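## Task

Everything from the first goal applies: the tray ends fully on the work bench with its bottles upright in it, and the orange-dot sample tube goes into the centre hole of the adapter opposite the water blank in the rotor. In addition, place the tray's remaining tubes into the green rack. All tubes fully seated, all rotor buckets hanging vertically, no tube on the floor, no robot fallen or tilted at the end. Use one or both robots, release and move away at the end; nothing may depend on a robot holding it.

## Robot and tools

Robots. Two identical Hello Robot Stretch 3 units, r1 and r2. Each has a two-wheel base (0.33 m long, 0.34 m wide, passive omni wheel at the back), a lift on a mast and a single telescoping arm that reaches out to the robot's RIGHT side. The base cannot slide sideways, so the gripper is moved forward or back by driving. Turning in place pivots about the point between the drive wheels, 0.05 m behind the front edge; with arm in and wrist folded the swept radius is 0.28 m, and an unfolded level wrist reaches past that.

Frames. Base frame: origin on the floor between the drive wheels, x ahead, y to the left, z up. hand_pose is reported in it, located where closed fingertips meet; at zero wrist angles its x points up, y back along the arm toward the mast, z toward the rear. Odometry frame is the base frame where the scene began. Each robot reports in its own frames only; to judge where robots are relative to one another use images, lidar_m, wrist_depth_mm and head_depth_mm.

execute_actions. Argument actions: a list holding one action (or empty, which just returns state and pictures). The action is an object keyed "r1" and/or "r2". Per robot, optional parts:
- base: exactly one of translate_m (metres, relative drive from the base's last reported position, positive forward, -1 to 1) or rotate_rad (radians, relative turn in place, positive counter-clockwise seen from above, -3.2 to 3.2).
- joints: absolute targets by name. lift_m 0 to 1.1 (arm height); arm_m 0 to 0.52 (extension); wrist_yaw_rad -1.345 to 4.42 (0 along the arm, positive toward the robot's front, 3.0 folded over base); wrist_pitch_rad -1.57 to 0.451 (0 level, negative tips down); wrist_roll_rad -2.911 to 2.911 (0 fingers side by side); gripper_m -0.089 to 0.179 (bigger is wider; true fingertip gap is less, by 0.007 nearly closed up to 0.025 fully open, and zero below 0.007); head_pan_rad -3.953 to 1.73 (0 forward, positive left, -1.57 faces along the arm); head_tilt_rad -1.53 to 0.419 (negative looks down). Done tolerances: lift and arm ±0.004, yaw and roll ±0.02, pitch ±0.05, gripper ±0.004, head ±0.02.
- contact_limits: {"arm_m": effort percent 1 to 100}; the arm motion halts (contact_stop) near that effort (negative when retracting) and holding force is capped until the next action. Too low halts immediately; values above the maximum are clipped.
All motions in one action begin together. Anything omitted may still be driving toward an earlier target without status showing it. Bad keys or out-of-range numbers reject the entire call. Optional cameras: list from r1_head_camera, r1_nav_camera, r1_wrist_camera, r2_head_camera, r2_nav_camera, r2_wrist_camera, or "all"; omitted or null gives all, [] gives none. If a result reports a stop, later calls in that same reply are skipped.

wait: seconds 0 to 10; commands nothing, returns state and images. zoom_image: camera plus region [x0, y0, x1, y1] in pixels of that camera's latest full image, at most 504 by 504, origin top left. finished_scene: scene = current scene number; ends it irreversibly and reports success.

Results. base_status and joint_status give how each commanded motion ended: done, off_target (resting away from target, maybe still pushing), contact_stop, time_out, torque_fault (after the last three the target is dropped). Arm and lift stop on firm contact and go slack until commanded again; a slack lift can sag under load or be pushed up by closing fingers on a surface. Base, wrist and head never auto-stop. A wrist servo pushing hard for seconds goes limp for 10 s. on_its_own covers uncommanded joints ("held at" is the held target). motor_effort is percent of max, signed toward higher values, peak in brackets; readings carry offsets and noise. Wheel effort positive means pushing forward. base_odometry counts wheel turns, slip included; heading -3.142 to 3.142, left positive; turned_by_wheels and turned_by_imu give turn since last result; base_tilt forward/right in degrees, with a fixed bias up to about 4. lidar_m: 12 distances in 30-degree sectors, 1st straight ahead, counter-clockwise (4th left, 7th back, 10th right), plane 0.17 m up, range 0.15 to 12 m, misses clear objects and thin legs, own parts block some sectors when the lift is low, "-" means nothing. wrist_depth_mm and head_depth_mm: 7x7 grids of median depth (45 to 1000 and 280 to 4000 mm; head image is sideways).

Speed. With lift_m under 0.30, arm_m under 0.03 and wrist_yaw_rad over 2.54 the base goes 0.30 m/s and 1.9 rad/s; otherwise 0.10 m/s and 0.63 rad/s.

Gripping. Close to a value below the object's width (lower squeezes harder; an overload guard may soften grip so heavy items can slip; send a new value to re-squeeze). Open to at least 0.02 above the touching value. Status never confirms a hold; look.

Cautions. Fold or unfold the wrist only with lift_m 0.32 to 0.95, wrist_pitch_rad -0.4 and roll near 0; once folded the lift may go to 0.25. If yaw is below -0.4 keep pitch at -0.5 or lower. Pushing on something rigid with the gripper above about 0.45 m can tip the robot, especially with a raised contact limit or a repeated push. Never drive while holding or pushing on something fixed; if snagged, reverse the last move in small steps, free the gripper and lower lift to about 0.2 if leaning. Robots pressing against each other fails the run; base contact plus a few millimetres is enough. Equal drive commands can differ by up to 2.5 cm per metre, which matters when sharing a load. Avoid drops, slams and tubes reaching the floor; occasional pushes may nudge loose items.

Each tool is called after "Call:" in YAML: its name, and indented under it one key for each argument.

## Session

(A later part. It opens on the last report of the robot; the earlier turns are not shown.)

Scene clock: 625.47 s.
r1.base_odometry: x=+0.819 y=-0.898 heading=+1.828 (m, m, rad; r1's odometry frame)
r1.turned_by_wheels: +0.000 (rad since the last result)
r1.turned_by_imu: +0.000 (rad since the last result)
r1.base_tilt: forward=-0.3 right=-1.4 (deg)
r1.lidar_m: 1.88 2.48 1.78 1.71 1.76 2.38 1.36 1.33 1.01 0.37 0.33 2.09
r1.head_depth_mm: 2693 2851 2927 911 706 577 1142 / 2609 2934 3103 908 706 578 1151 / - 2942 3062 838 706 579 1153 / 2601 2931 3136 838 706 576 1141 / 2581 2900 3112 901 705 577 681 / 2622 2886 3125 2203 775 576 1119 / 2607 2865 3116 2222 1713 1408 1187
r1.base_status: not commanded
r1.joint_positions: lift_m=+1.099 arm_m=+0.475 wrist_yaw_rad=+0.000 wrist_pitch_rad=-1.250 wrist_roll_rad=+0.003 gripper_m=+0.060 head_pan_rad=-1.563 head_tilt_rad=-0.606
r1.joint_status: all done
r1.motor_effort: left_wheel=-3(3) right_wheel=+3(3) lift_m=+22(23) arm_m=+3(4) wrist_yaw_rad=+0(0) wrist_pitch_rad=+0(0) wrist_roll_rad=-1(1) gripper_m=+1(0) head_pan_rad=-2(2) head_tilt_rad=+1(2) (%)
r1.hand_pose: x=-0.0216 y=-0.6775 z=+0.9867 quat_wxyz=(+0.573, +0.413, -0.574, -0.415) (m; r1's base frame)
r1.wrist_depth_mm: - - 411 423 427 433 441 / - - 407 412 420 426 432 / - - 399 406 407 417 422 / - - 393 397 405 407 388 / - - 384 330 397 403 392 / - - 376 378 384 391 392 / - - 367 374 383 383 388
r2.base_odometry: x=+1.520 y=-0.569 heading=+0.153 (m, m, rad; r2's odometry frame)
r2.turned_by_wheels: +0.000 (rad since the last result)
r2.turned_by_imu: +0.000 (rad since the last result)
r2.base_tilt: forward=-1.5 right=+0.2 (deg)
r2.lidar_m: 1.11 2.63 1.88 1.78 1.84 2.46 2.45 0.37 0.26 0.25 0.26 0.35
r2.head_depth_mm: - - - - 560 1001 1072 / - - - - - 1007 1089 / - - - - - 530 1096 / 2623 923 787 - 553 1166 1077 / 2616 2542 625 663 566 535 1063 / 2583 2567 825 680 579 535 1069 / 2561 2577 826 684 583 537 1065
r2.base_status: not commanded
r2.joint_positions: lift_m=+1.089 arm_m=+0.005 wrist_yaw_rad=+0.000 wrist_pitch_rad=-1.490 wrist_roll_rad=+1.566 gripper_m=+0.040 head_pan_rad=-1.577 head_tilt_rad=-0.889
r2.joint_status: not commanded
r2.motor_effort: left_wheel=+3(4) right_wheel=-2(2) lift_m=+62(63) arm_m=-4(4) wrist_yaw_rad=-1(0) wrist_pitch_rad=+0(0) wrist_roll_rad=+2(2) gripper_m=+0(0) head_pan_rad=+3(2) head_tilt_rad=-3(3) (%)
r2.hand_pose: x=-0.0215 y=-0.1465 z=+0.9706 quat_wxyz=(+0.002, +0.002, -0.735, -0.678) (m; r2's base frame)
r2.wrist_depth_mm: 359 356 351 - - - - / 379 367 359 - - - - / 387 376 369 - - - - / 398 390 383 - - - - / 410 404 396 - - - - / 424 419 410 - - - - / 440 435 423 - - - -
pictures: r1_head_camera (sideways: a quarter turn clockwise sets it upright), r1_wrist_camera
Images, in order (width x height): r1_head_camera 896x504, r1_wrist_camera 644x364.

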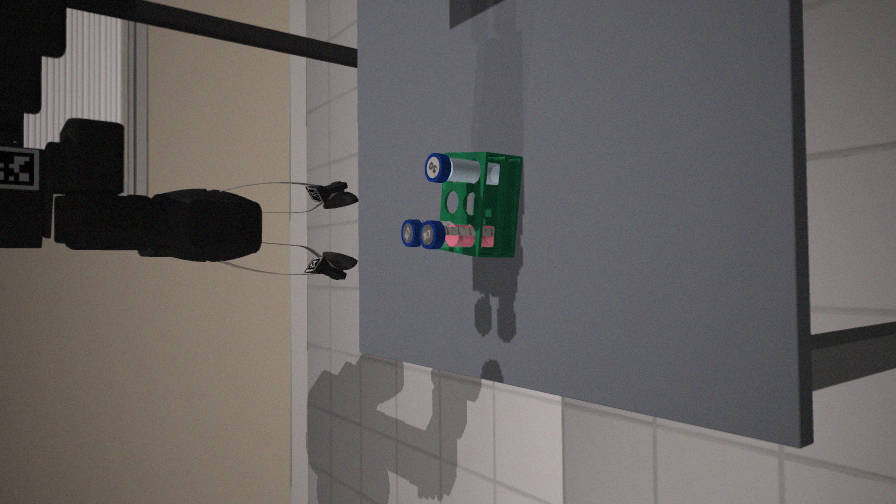

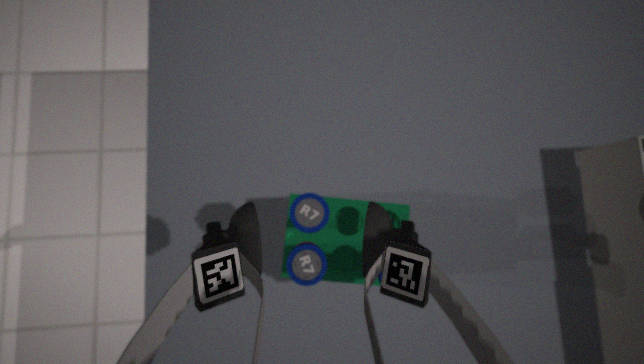

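Call:
execute_actions:
  actions:
    - {"r1":{"joints":{"arm_m":0.378,"gripper_m":0.065}}}
  cameras: []

Call:
execute_actions:
  actions:
    - {"r1":{"base":{"translate_m":-0.426}}}
  cameras: []

Call:
execute_actions:
  actions:
    - {"r1":{"joints":{"lift_m":1.0}}}
  cameras: ["r1_wrist_camera"]

Scene clock: 637.27 s.
r1.base_odometry: x=+0.819 y=-0.898 heading=+1.828 (m, m, rad; r1's odometry frame)
r1.turned_by_wheels: +0.000 (rad since the last result)
r1.turned_by_imu: +0.001 (rad since the last result)
r1.base_tilt: forward=-0.3 right=-1.3 (deg)
r1.lidar_m: 1.88 2.48 1.78 1.71 1.76 2.37 1.36 1.33 1.01 0.37 0.33 2.09
r1.head_depth_mm: 2655 2880 2973 911 706 579 1145 / 2596 2957 3091 910 705 576 1139 / - 2958 3155 820 705 576 1146 / 2584 2910 3012 820 706 574 1143 / 2576 2904 3179 905 705 577 683 / 2592 2864 3101 2201 777 575 1121 / 2594 2851 3160 2178 1720 1402 1192
r1.base_status: not commanded
r1.joint_positions: lift_m=+1.099 arm_m=+0.378 wrist_yaw_rad=+0.000 wrist_pitch_rad=-1.250 wrist_roll_rad=+0.003 gripper_m=+0.065 head_pan_rad=-1.563 head_tilt_rad=-0.606
r1.joint_status: all done
r1.motor_effort: left_wheel=-3(3) right_wheel=+3(3) lift_m=+22(22) arm_m=-3(3) wrist_yaw_rad=+0(0) wrist_pitch_rad=+1(0) wrist_roll_rad=-1(2) gripper_m=+1(34) head_pan_rad=-2(3) head_tilt_rad=+3(2) (%)
r1.hand_pose: x=-0.0216 y=-0.5812 z=+0.9866 quat_wxyz=(+0.573, +0.413, -0.574, -0.415) (m; r1's base frame)
r1.wrist_depth_mm: - - 414 421 427 432 443 / - - 409 412 418 428 406 / - - 399 343 410 418 389 / - - 390 367 402 410 392 / - - 386 389 396 401 393 / - - 378 383 - 394 391 / - - 369 372 380 386 386
r2.base_odometry: x=+1.520 y=-0.569 heading=+0.153 (m, m, rad; r2's odometry frame)
r2.turned_by_wheels: +0.000 (rad since the last result)
r2.turned_by_imu: +0.000 (rad since the last result)
r2.base_tilt: forward=-1.5 right=+0.2 (deg)
r2.lidar_m: 1.11 2.63 1.87 1.78 1.84 2.44 2.45 0.37 0.27 0.25 0.26 0.35
r2.head_depth_mm: - - - - 560 1001 1078 / - - - - - 1004 1090 / - - - - - 531 1089 / 2609 926 788 - 553 1169 1075 / 2620 2543 624 663 567 533 1066 / 2562 2550 822 681 582 534 1067 / 2583 2569 826 683 582 537 1070
r2.base_status: not commanded
r2.joint_positions: lift_m=+1.089 arm_m=+0.005 wrist_yaw_rad=+0.000 wrist_pitch_rad=-1.490 wrist_roll_rad=+1.566 gripper_m=+0.040 head_pan_rad=-1.577 head_tilt_rad=-0.889
r2.joint_status: not commanded
r2.motor_effort: left_wheel=+3(4) right_wheel=-2(2) lift_m=+63(62) arm_m=-4(4) wrist_yaw_rad=-1(0) wrist_pitch_rad=+0(0) wrist_roll_rad=+2(2) gripper_m=+0(0) head_pan_rad=+2(3) head_tilt_rad=-4(4) (%)
r2.hand_pose: x=-0.0215 y=-0.1465 z=+0.9706 quat_wxyz=(+0.002, +0.002, -0.735, -0.678) (m; r2's base frame)
r2.wrist_depth_mm: 365 355 347 - - - - / 373 368 358 - - - - / 386 382 368 - - - - / 403 391 381 - - - - / 409 404 397 - - - - / 424 422 406 - - - - / 443 433 420 - - - -
pictures: none
No camera images: the call's "cameras" was empty. Leave "cameras" out to get every camera's image.

Scene clock: 642.60 s.
r1.base_odometry: x=+0.928 y=-1.310 heading=+1.828 (m, m, rad; r1's odometry frame)
r1.turned_by_wheels: +0.000 (rad since the last result)
r1.turned_by_imu: +0.002 (rad since the last result)
r1.base_tilt: forward=-0.3 right=-1.3 (deg)
r1.lidar_m: 2.30 2.47 1.77 1.70 1.74 2.36 1.26 0.93 1.02 0.97 1.00 0.60
r1.head_depth_mm: 2729 2945 3175 876 681 562 1170 / 2672 2915 3127 766 703 563 1170 / - 2950 3099 871 687 562 1168 / 2614 2904 2957 856 537 561 1139 / 2580 2891 3111 905 704 575 1140 / 2569 2878 3086 901 703 576 1143 / 2597 2846 3128 902 701 576 1135
r1.base_status: done
r1.joint_positions: lift_m=+1.099 arm_m=+0.378 wrist_yaw_rad=+0.000 wrist_pitch_rad=-1.250 wrist_roll_rad=+0.003 gripper_m=+0.065 head_pan_rad=-1.563 head_tilt_rad=-0.606
r1.joint_status: not commanded
r1.motor_effort: left_wheel=-3(8) right_wheel=+3(4) lift_m=+22(22) arm_m=-3(2) wrist_yaw_rad=-1(0) wrist_pitch_rad=+0(0) wrist_roll_rad=-1(1) gripper_m=+1(0) head_pan_rad=-2(3) head_tilt_rad=+3(3) (%)
r1.hand_pose: x=-0.0216 y=-0.5812 z=+0.9866 quat_wxyz=(+0.573, +0.413, -0.574, -0.415) (m; r1's base frame)
r1.wrist_depth_mm: 403 407 416 422 427 433 439 / 393 399 404 394 376 274 433 / 389 392 398 404 406 373 421 / 381 383 389 394 403 374 414 / 373 376 380 327 333 338 405 / 367 368 353 376 - 356 395 / 361 363 366 373 379 359 391
r2.base_odometry: x=+1.520 y=-0.569 heading=+0.153 (m, m, rad; r2's odometry frame)
r2.turned_by_wheels: +0.000 (rad since the last result)
r2.turned_by_imu: +0.000 (rad since the last result)
r2.base_tilt: forward=-1.5 right=+0.2 (deg)
r2.lidar_m: 1.11 2.62 1.87 1.78 1.83 2.45 2.45 0.37 0.26 0.25 0.26 0.35
r2.head_depth_mm: - - - - 559 999 1068 / - - - - - 1007 1087 / - - - - - 531 1093 / 2487 926 788 - 552 1171 1078 / 2573 2523 623 662 566 534 1063 / 2587 2590 824 679 579 535 1065 / 2565 2578 826 685 581 537 1073
r2.base_status: not commanded
r2.joint_positions: lift_m=+1.089 arm_m=+0.005 wrist_yaw_rad=+0.000 wrist_pitch_rad=-1.490 wrist_roll_rad=+1.566 gripper_m=+0.040 head_pan_rad=-1.577 head_tilt_rad=-0.889
r2.joint_status: not commanded
r2.motor_effort: left_wheel=+3(3) right_wheel=-2(2) lift_m=+63(63) arm_m=-4(4) wrist_yaw_rad=+0(1) wrist_pitch_rad=+0(0) wrist_roll_rad=+2(2) gripper_m=+0(0) head_pan_rad=+3(3) head_tilt_rad=-4(4) (%)
r2.hand_pose: x=-0.0215 y=-0.1465 z=+0.9706 quat_wxyz=(+0.002, +0.002, -0.735, -0.678) (m; r2's base frame)
r2.wrist_depth_mm: 363 357 348 - - - - / 378 368 358 - - - - / 386 381 372 - - - - / 397 390 382 - - - - / 407 410 396 - - - - / 428 416 410 - - - - / 443 434 419 - - - -
pictures: none
No camera images: the call's "cameras" was empty. Leave "cameras" out to get every camera's image.

Scene clock: 644.33 s.
r1.base_odometry: x=+0.928 y=-1.310 heading=+1.828 (m, m, rad; r1's odometry frame)
r1.turned_by_wheels: +0.000 (rad since the last result)
r1.turned_by_imu: +0.000 (rad since the last result)
r1.base_tilt: forward=-0.3 right=-1.4 (deg)
r1.lidar_m: 2.30 2.46 1.78 1.70 1.75 2.35 1.26 0.93 1.01 0.97 1.00 0.60
r1.head_depth_mm: 2638 2861 1113 873 680 564 1163 / 2656 - 3144 769 704 563 1164 / 952 - 2924 867 688 564 1172 / 2600 2924 3143 859 537 563 1144 / 2607 2965 3161 904 703 575 1138 / 2604 2936 3083 900 703 576 1141 / 2612 2883 3116 901 702 575 1141
r1.base_status: not commanded
r1.joint_positions: lift_m=+1.000 arm_m=+0.378 wrist_yaw_rad=+0.000 wrist_pitch_rad=-1.250 wrist_roll_rad=+0.003 gripper_m=+0.065 head_pan_rad=-1.563 head_tilt_rad=-0.606
r1.joint_status: all done
r1.motor_effort: left_wheel=-3(3) right_wheel=+3(3) lift_m=+14(22) arm_m=-3(3) wrist_yaw_rad=+0(0) wrist_pitch_rad=+0(0) wrist_roll_rad=-1(1) gripper_m=+0(1) head_pan_rad=-2(2) head_tilt_rad=+3(3) (%)
r1.hand_pose: x=-0.0216 y=-0.5812 z=+0.8882 quat_wxyz=(+0.573, +0.413, -0.574, -0.415) (m; r1's base frame)
r1.wrist_depth_mm: 299 303 285 286 291 261 183 / 293 298 300 306 310 262 244 / 289 293 294 297 303 308 268 / 283 286 288 287 295 237 246 / 278 281 283 225 236 222 237 / 274 276 258 251 - 262 238 / 269 273 273 277 279 286 261
r2.base_odometry: x=+1.520 y=-0.569 heading=+0.153 (m, m, rad; r2's odometry frame)
r2.turned_by_wheels: +0.000 (rad since the last result)
r2.turned_by_imu: +0.000 (rad since the last result)
r2.base_tilt: forward=-1.5 right=+0.2 (deg)
r2.lidar_m: 1.11 2.63 1.87 1.78 1.84 2.44 2.45 0.37 0.26 0.25 0.26 0.35
r2.head_depth_mm: - - - - 560 1003 1074 / - - - - - 1003 1092 / - - - - - 530 1093 / 2488 926 788 - 553 1170 1079 / 2596 2559 625 663 566 535 1063 / 2580 2568 825 680 581 535 1066 / 2586 2583 827 684 583 536 1074
r2.base_status: not commanded
r2.joint_positions: lift_m=+1.089 arm_m=+0.005 wrist_yaw_rad=+0.000 wrist_pitch_rad=-1.490 wrist_roll_rad=+1.566 gripper_m=+0.040 head_pan_rad=-1.577 head_tilt_rad=-0.889
r2.joint_status: not commanded
r2.motor_effort: left_wheel=+3(4) right_wheel=-2(2) lift_m=+62(63) arm_m=-4(5) wrist_yaw_rad=+1(1) wrist_pitch_rad=+0(0) wrist_roll_rad=+3(2) gripper_m=+0(0) head_pan_rad=+3(3) head_tilt_rad=-4(4) (%)
r2.hand_pose: x=-0.0215 y=-0.1465 z=+0.9706 quat_wxyz=(+0.002, +0.002, -0.735, -0.678) (m; r2's base frame)
r2.wrist_depth_mm: 364 356 347 - - - - / 373 367 361 - - - - / 383 380 369 - - - - / 398 390 382 - - - - / 410 404 396 - - - - / 426 422 407 - - - - / 445 429 428 - - - -
pictures: r1_wrist_camera
Images, in order (width x height): r1_wrist_camera 644x364.

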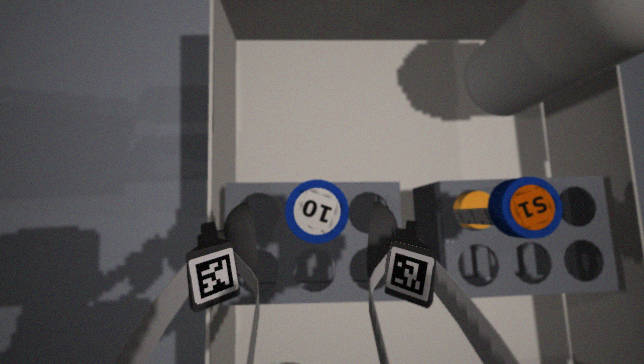

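Call:
execute_actions:
  actions:
    - {"r1":{"joints":{"lift_m":0.98,"arm_m":0.383}}}
  cameras: []

Call:
execute_actions:
  actions:
    - {"r1":{"joints":{"gripper_m":0.012}}}
  cameras: ["r1_wrist_camera"]

Call:
execute_actions:
  actions:
    - {"r1":{"joints":{"lift_m":1.099}}}
  cameras: ["r1_wrist_camera","r1_head_camera"]

Scene clock: 649.53 s.
r1.base_odometry: x=+0.928 y=-1.310 heading=+1.828 (m, m, rad; r1's odometry frame)
r1.turned_by_wheels: +0.000 (rad since the last result)
r1.turned_by_imu: +0.001 (rad since the last result)
r1.base_tilt: forward=-0.2 right=-1.3 (deg)
r1.lidar_m: 2.30 2.47 1.77 1.70 1.75 2.35 1.27 0.93 1.01 0.97 1.00 0.60
r1.head_depth_mm: 2685 2885 - 836 680 566 1170 / 2665 2875 2987 768 703 564 1175 / 950 - 2960 871 686 563 1174 / 2594 2850 3091 740 537 563 1137 / 2615 2937 3143 906 707 577 1137 / 2608 2936 3120 903 702 574 1134 / 2580 2899 3138 897 703 576 1147
r1.base_status: not commanded
r1.joint_positions: lift_m=+0.980 arm_m=+0.383 wrist_yaw_rad=+0.000 wrist_pitch_rad=-1.250 wrist_roll_rad=+0.003 gripper_m=+0.065 head_pan_rad=-1.563 head_tilt_rad=-0.606
r1.joint_status: all done
r1.motor_effort: left_wheel=-3(3) right_wheel=+3(3) lift_m=+14(17) arm_m=+4(4) wrist_yaw_rad=+0(1) wrist_pitch_rad=+0(0) wrist_roll_rad=-1(1) gripper_m=+1(0) head_pan_rad=-2(2) head_tilt_rad=+2(2) (%)
r1.hand_pose: x=-0.0216 y=-0.5854 z=+0.8682 quat_wxyz=(+0.573, +0.413, -0.574, -0.415) (m; r1's base frame)
r1.wrist_depth_mm: 281 284 263 278 283 259 177 / 274 277 279 285 288 258 224 / 268 272 273 277 283 287 256 / 265 267 265 271 275 219 225 / 259 263 260 147 238 207 216 / 254 258 229 205 - 211 215 / 249 253 252 256 261 266 260
r2.base_odometry: x=+1.520 y=-0.569 heading=+0.153 (m, m, rad; r2's odometry frame)
r2.turned_by_wheels: +0.000 (rad since the last result)
r2.turned_by_imu: +0.000 (rad since the last result)
r2.base_tilt: forward=-1.5 right=+0.3 (deg)
r2.lidar_m: 1.11 2.62 1.87 1.78 1.83 2.45 2.45 0.37 0.26 0.25 0.26 0.35
r2.head_depth_mm: - - - - 559 997 1074 / - - - - - 1004 1091 / - - - - - 530 1094 / 2524 925 790 - 552 1171 1080 / 2592 2562 623 663 567 534 1063 / 2611 2569 824 681 581 536 1068 / 2574 2578 828 682 582 536 1068
r2.base_status: not commanded
r2.joint_positions: lift_m=+1.089 arm_m=+0.005 wrist_yaw_rad=+0.000 wrist_pitch_rad=-1.490 wrist_roll_rad=+1.566 gripper_m=+0.040 head_pan_rad=-1.577 head_tilt_rad=-0.889
r2.joint_status: not commanded
r2.motor_effort: left_wheel=+3(4) right_wheel=-2(2) lift_m=+63(62) arm_m=-4(4) wrist_yaw_rad=-1(1) wrist_pitch_rad=+0(0) wrist_roll_rad=+2(2) gripper_m=+0(0) head_pan_rad=+3(2) head_tilt_rad=-4(4) (%)
r2.hand_pose: x=-0.0215 y=-0.1465 z=+0.9706 quat_wxyz=(+0.002, +0.002, -0.735, -0.678) (m; r2's base frame)
r2.wrist_depth_mm: 365 356 346 - - - 981 / 378 367 356 - - - - / 382 376 368 - - - - / 397 390 380 - - - - / 410 402 398 - - - - / 428 420 409 - - - - / 441 433 418 - - - -
pictures: none
No camera images: the call's "cameras" was empty. Leave "cameras" out to get every camera's image.

Scene clock: 650.53 s.
r1.base_odometry: x=+0.928 y=-1.310 heading=+1.828 (m, m, rad; r1's odometry frame)
r1.turned_by_wheels: +0.000 (rad since the last result)
r1.turned_by_imu: +0.000 (rad since the last result)
r1.base_tilt: forward=-0.3 right=-1.4 (deg)
r1.lidar_m: 2.29 2.47 1.77 1.70 1.75 2.36 1.27 0.93 1.01 0.97 1.00 0.60
r1.head_depth_mm: 2656 2910 - 843 682 564 1168 / 2598 2833 2947 763 702 563 1175 / 951 - 2962 869 686 562 1170 / 2559 2908 3122 737 536 561 1143 / 2633 2929 3114 905 704 576 1142 / 2625 2897 3148 900 699 575 1132 / 2604 2918 3114 903 704 577 1139
r1.base_status: not commanded
r1.joint_positions: lift_m=+0.980 arm_m=+0.383 wrist_yaw_rad=+0.000 wrist_pitch_rad=-1.250 wrist_roll_rad=+0.003 gripper_m=+0.012 head_pan_rad=-1.563 head_tilt_rad=-0.606
r1.joint_status: all done
r1.motor_effort: left_wheel=-3(3) right_wheel=+3(3) lift_m=+14(14) arm_m=+3(4) wrist_yaw_rad=+0(0) wrist_pitch_rad=+0(0) wrist_roll_rad=-1(1) gripper_m=-8(82) head_pan_rad=-3(2) head_tilt_rad=+3(3) (%)
r1.hand_pose: x=-0.0216 y=-0.5854 z=+0.8682 quat_wxyz=(+0.573, +0.413, -0.574, -0.415) (m; r1's base frame)
r1.wrist_depth_mm: 280 283 262 278 283 258 178 / 274 278 279 285 287 259 224 / 267 272 273 277 282 286 255 / 263 266 264 272 275 218 225 / 259 263 204 145 239 207 216 / 254 257 201 206 219 210 214 / 250 253 253 257 261 264 260
r2.base_odometry: x=+1.520 y=-0.569 heading=+0.153 (m, m, rad; r2's odometry frame)
r2.turned_by_wheels: +0.000 (rad since the last result)
r2.turned_by_imu: +0.000 (rad since the last result)
r2.base_tilt: forward=-1.5 right=+0.3 (deg)
r2.lidar_m: 1.11 2.62 1.87 1.78 1.84 2.44 2.45 0.37 0.26 0.25 0.26 0.35
r2.head_depth_mm: - - - - 559 1002 1071 / - - - - - 1005 1091 / - - - - - 531 1095 / 2506 927 786 - 552 1175 1076 / 2589 2544 625 660 565 534 1063 / 2561 2568 823 681 579 535 1069 / 2550 2568 829 683 581 535 1070
r2.base_status: not commanded
r2.joint_positions: lift_m=+1.089 arm_m=+0.005 wrist_yaw_rad=+0.000 wrist_pitch_rad=-1.490 wrist_roll_rad=+1.566 gripper_m=+0.040 head_pan_rad=-1.577 head_tilt_rad=-0.889
r2.joint_status: not commanded
r2.motor_effort: left_wheel=+4(3) right_wheel=-2(2) lift_m=+62(62) arm_m=-5(4) wrist_yaw_rad=+0(0) wrist_pitch_rad=+0(0) wrist_roll_rad=+2(2) gripper_m=+1(1) head_pan_rad=+3(3) head_tilt_rad=-4(4) (%)
r2.hand_pose: x=-0.0215 y=-0.1465 z=+0.9706 quat_wxyz=(+0.002, +0.002, -0.735, -0.678) (m; r2's base frame)
r2.wrist_depth_mm: 362 354 346 - - - - / 374 366 357 - - - - / 385 380 370 - - - - / 397 394 381 - - - - / 410 403 399 - - - - / 431 423 407 - - - - / 444 437 422 - - - -
pictures: r1_wrist_camera
Images, in order (width x height): r1_wrist_camera 644x364.

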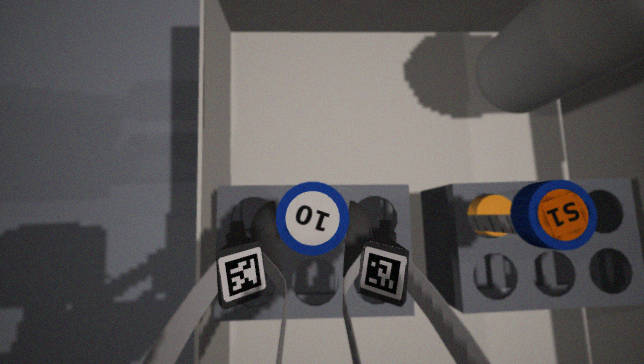

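Scene clock: 652.43 s.
r1.base_odometry: x=+0.928 y=-1.310 heading=+1.828 (m, m, rad; r1's odometry frame)
r1.turned_by_wheels: +0.000 (rad since the last result)
r1.turned_by_imu: +0.000 (rad since the last result)
r1.base_tilt: forward=-0.3 right=-1.3 (deg)
r1.lidar_m: 2.30 2.47 1.77 1.70 1.75 2.35 1.27 0.93 1.01 0.97 1.00 0.61
r1.head_depth_mm: 2749 2983 3135 874 682 565 1168 / 2618 2959 3081 769 701 563 1173 / - 2952 3089 869 687 563 1165 / 2646 2927 2924 858 537 562 1139 / 2587 2908 3134 904 706 577 1139 / 2612 2904 3097 903 701 576 1137 / 2608 2950 3111 900 703 574 1138
r1.base_status: not commanded
r1.joint_positions: lift_m=+1.099 arm_m=+0.383 wrist_yaw_rad=+0.000 wrist_pitch_rad=-1.250 wrist_roll_rad=+0.003 gripper_m=+0.012 head_pan_rad=-1.563 head_tilt_rad=-0.606
r1.joint_status: all done
r1.motor_effort: left_wheel=-3(3) right_wheel=+3(3) lift_m=+22(22) arm_m=+3(3) wrist_yaw_rad=+0(0) wrist_pitch_rad=+0(1) wrist_roll_rad=-1(2) gripper_m=-8(9) head_pan_rad=-3(2) head_tilt_rad=+2(3) (%)
r1.hand_pose: x=-0.0216 y=-0.5854 z=+0.9866 quat_wxyz=(+0.573, +0.413, -0.574, -0.415) (m; r1's base frame)
r1.wrist_depth_mm: 404 407 414 423 429 433 440 / 394 403 406 384 367 271 433 / 388 392 396 402 407 373 422 / 380 388 390 396 402 373 415 / 374 378 384 145 331 339 407 / 366 371 373 377 381 356 396 / 360 363 369 374 378 370 392
r2.base_odometry: x=+1.520 y=-0.569 heading=+0.153 (m, m, rad; r2's odometry frame)
r2.turned_by_wheels: +0.000 (rad since the last result)
r2.turned_by_imu: +0.000 (rad since the last result)
r2.base_tilt: forward=-1.5 right=+0.2 (deg)
r2.lidar_m: 1.11 2.63 1.88 1.78 1.83 2.44 2.45 0.37 0.26 0.25 0.26 0.35
r2.head_depth_mm: - - - - 560 1002 1073 / - - - - - 1002 1089 / - - - - - 531 1096 / 2501 927 789 - 553 1171 1079 / 2586 2539 626 664 567 534 1064 / 2593 2576 827 680 581 534 1066 / 2561 2546 828 684 583 535 1071
r2.base_status: not commanded
r2.joint_positions: lift_m=+1.089 arm_m=+0.005 wrist_yaw_rad=+0.000 wrist_pitch_rad=-1.490 wrist_roll_rad=+1.566 gripper_m=+0.040 head_pan_rad=-1.577 head_tilt_rad=-0.889
r2.joint_status: not commanded
r2.motor_effort: left_wheel=+3(4) right_wheel=-2(2) lift_m=+62(63) arm_m=-4(4) wrist_yaw_rad=+0(2) wrist_pitch_rad=+0(0) wrist_roll_rad=+3(2) gripper_m=+0(0) head_pan_rad=+3(3) head_tilt_rad=-4(4) (%)
r2.hand_pose: x=-0.0215 y=-0.1465 z=+0.9706 quat_wxyz=(+0.002, +0.002, -0.735, -0.678) (m; r2's base frame)
r2.wrist_depth_mm: 362 356 345 - - - 989 / 374 365 358 - - - - / 383 375 366 - - - - / 401 390 384 - - - - / 409 403 395 - - - - / 427 416 408 - - - - / 449 433 422 - - - -
pictures: r1_head_camera (sideways: a quarter turn clockwise sets it upright), r1_wrist_camera
Images, in order (width x height): r1_head_camera 896x504, r1_wrist_camera 644x364.

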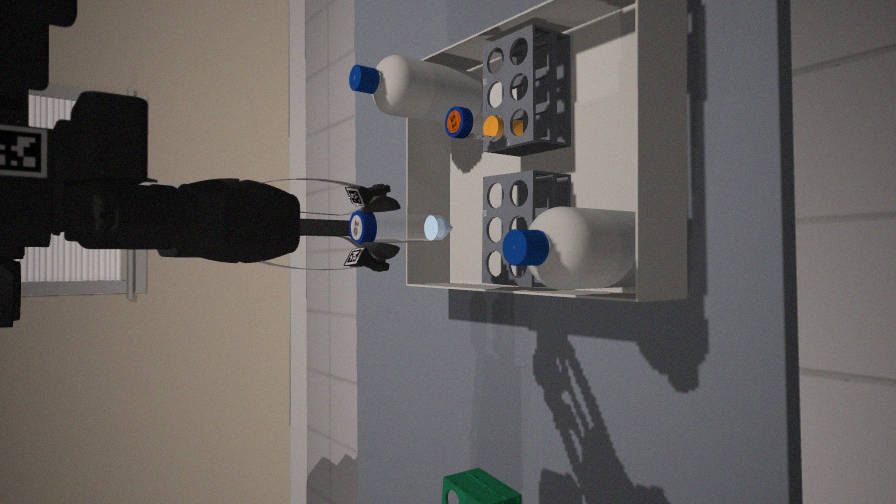

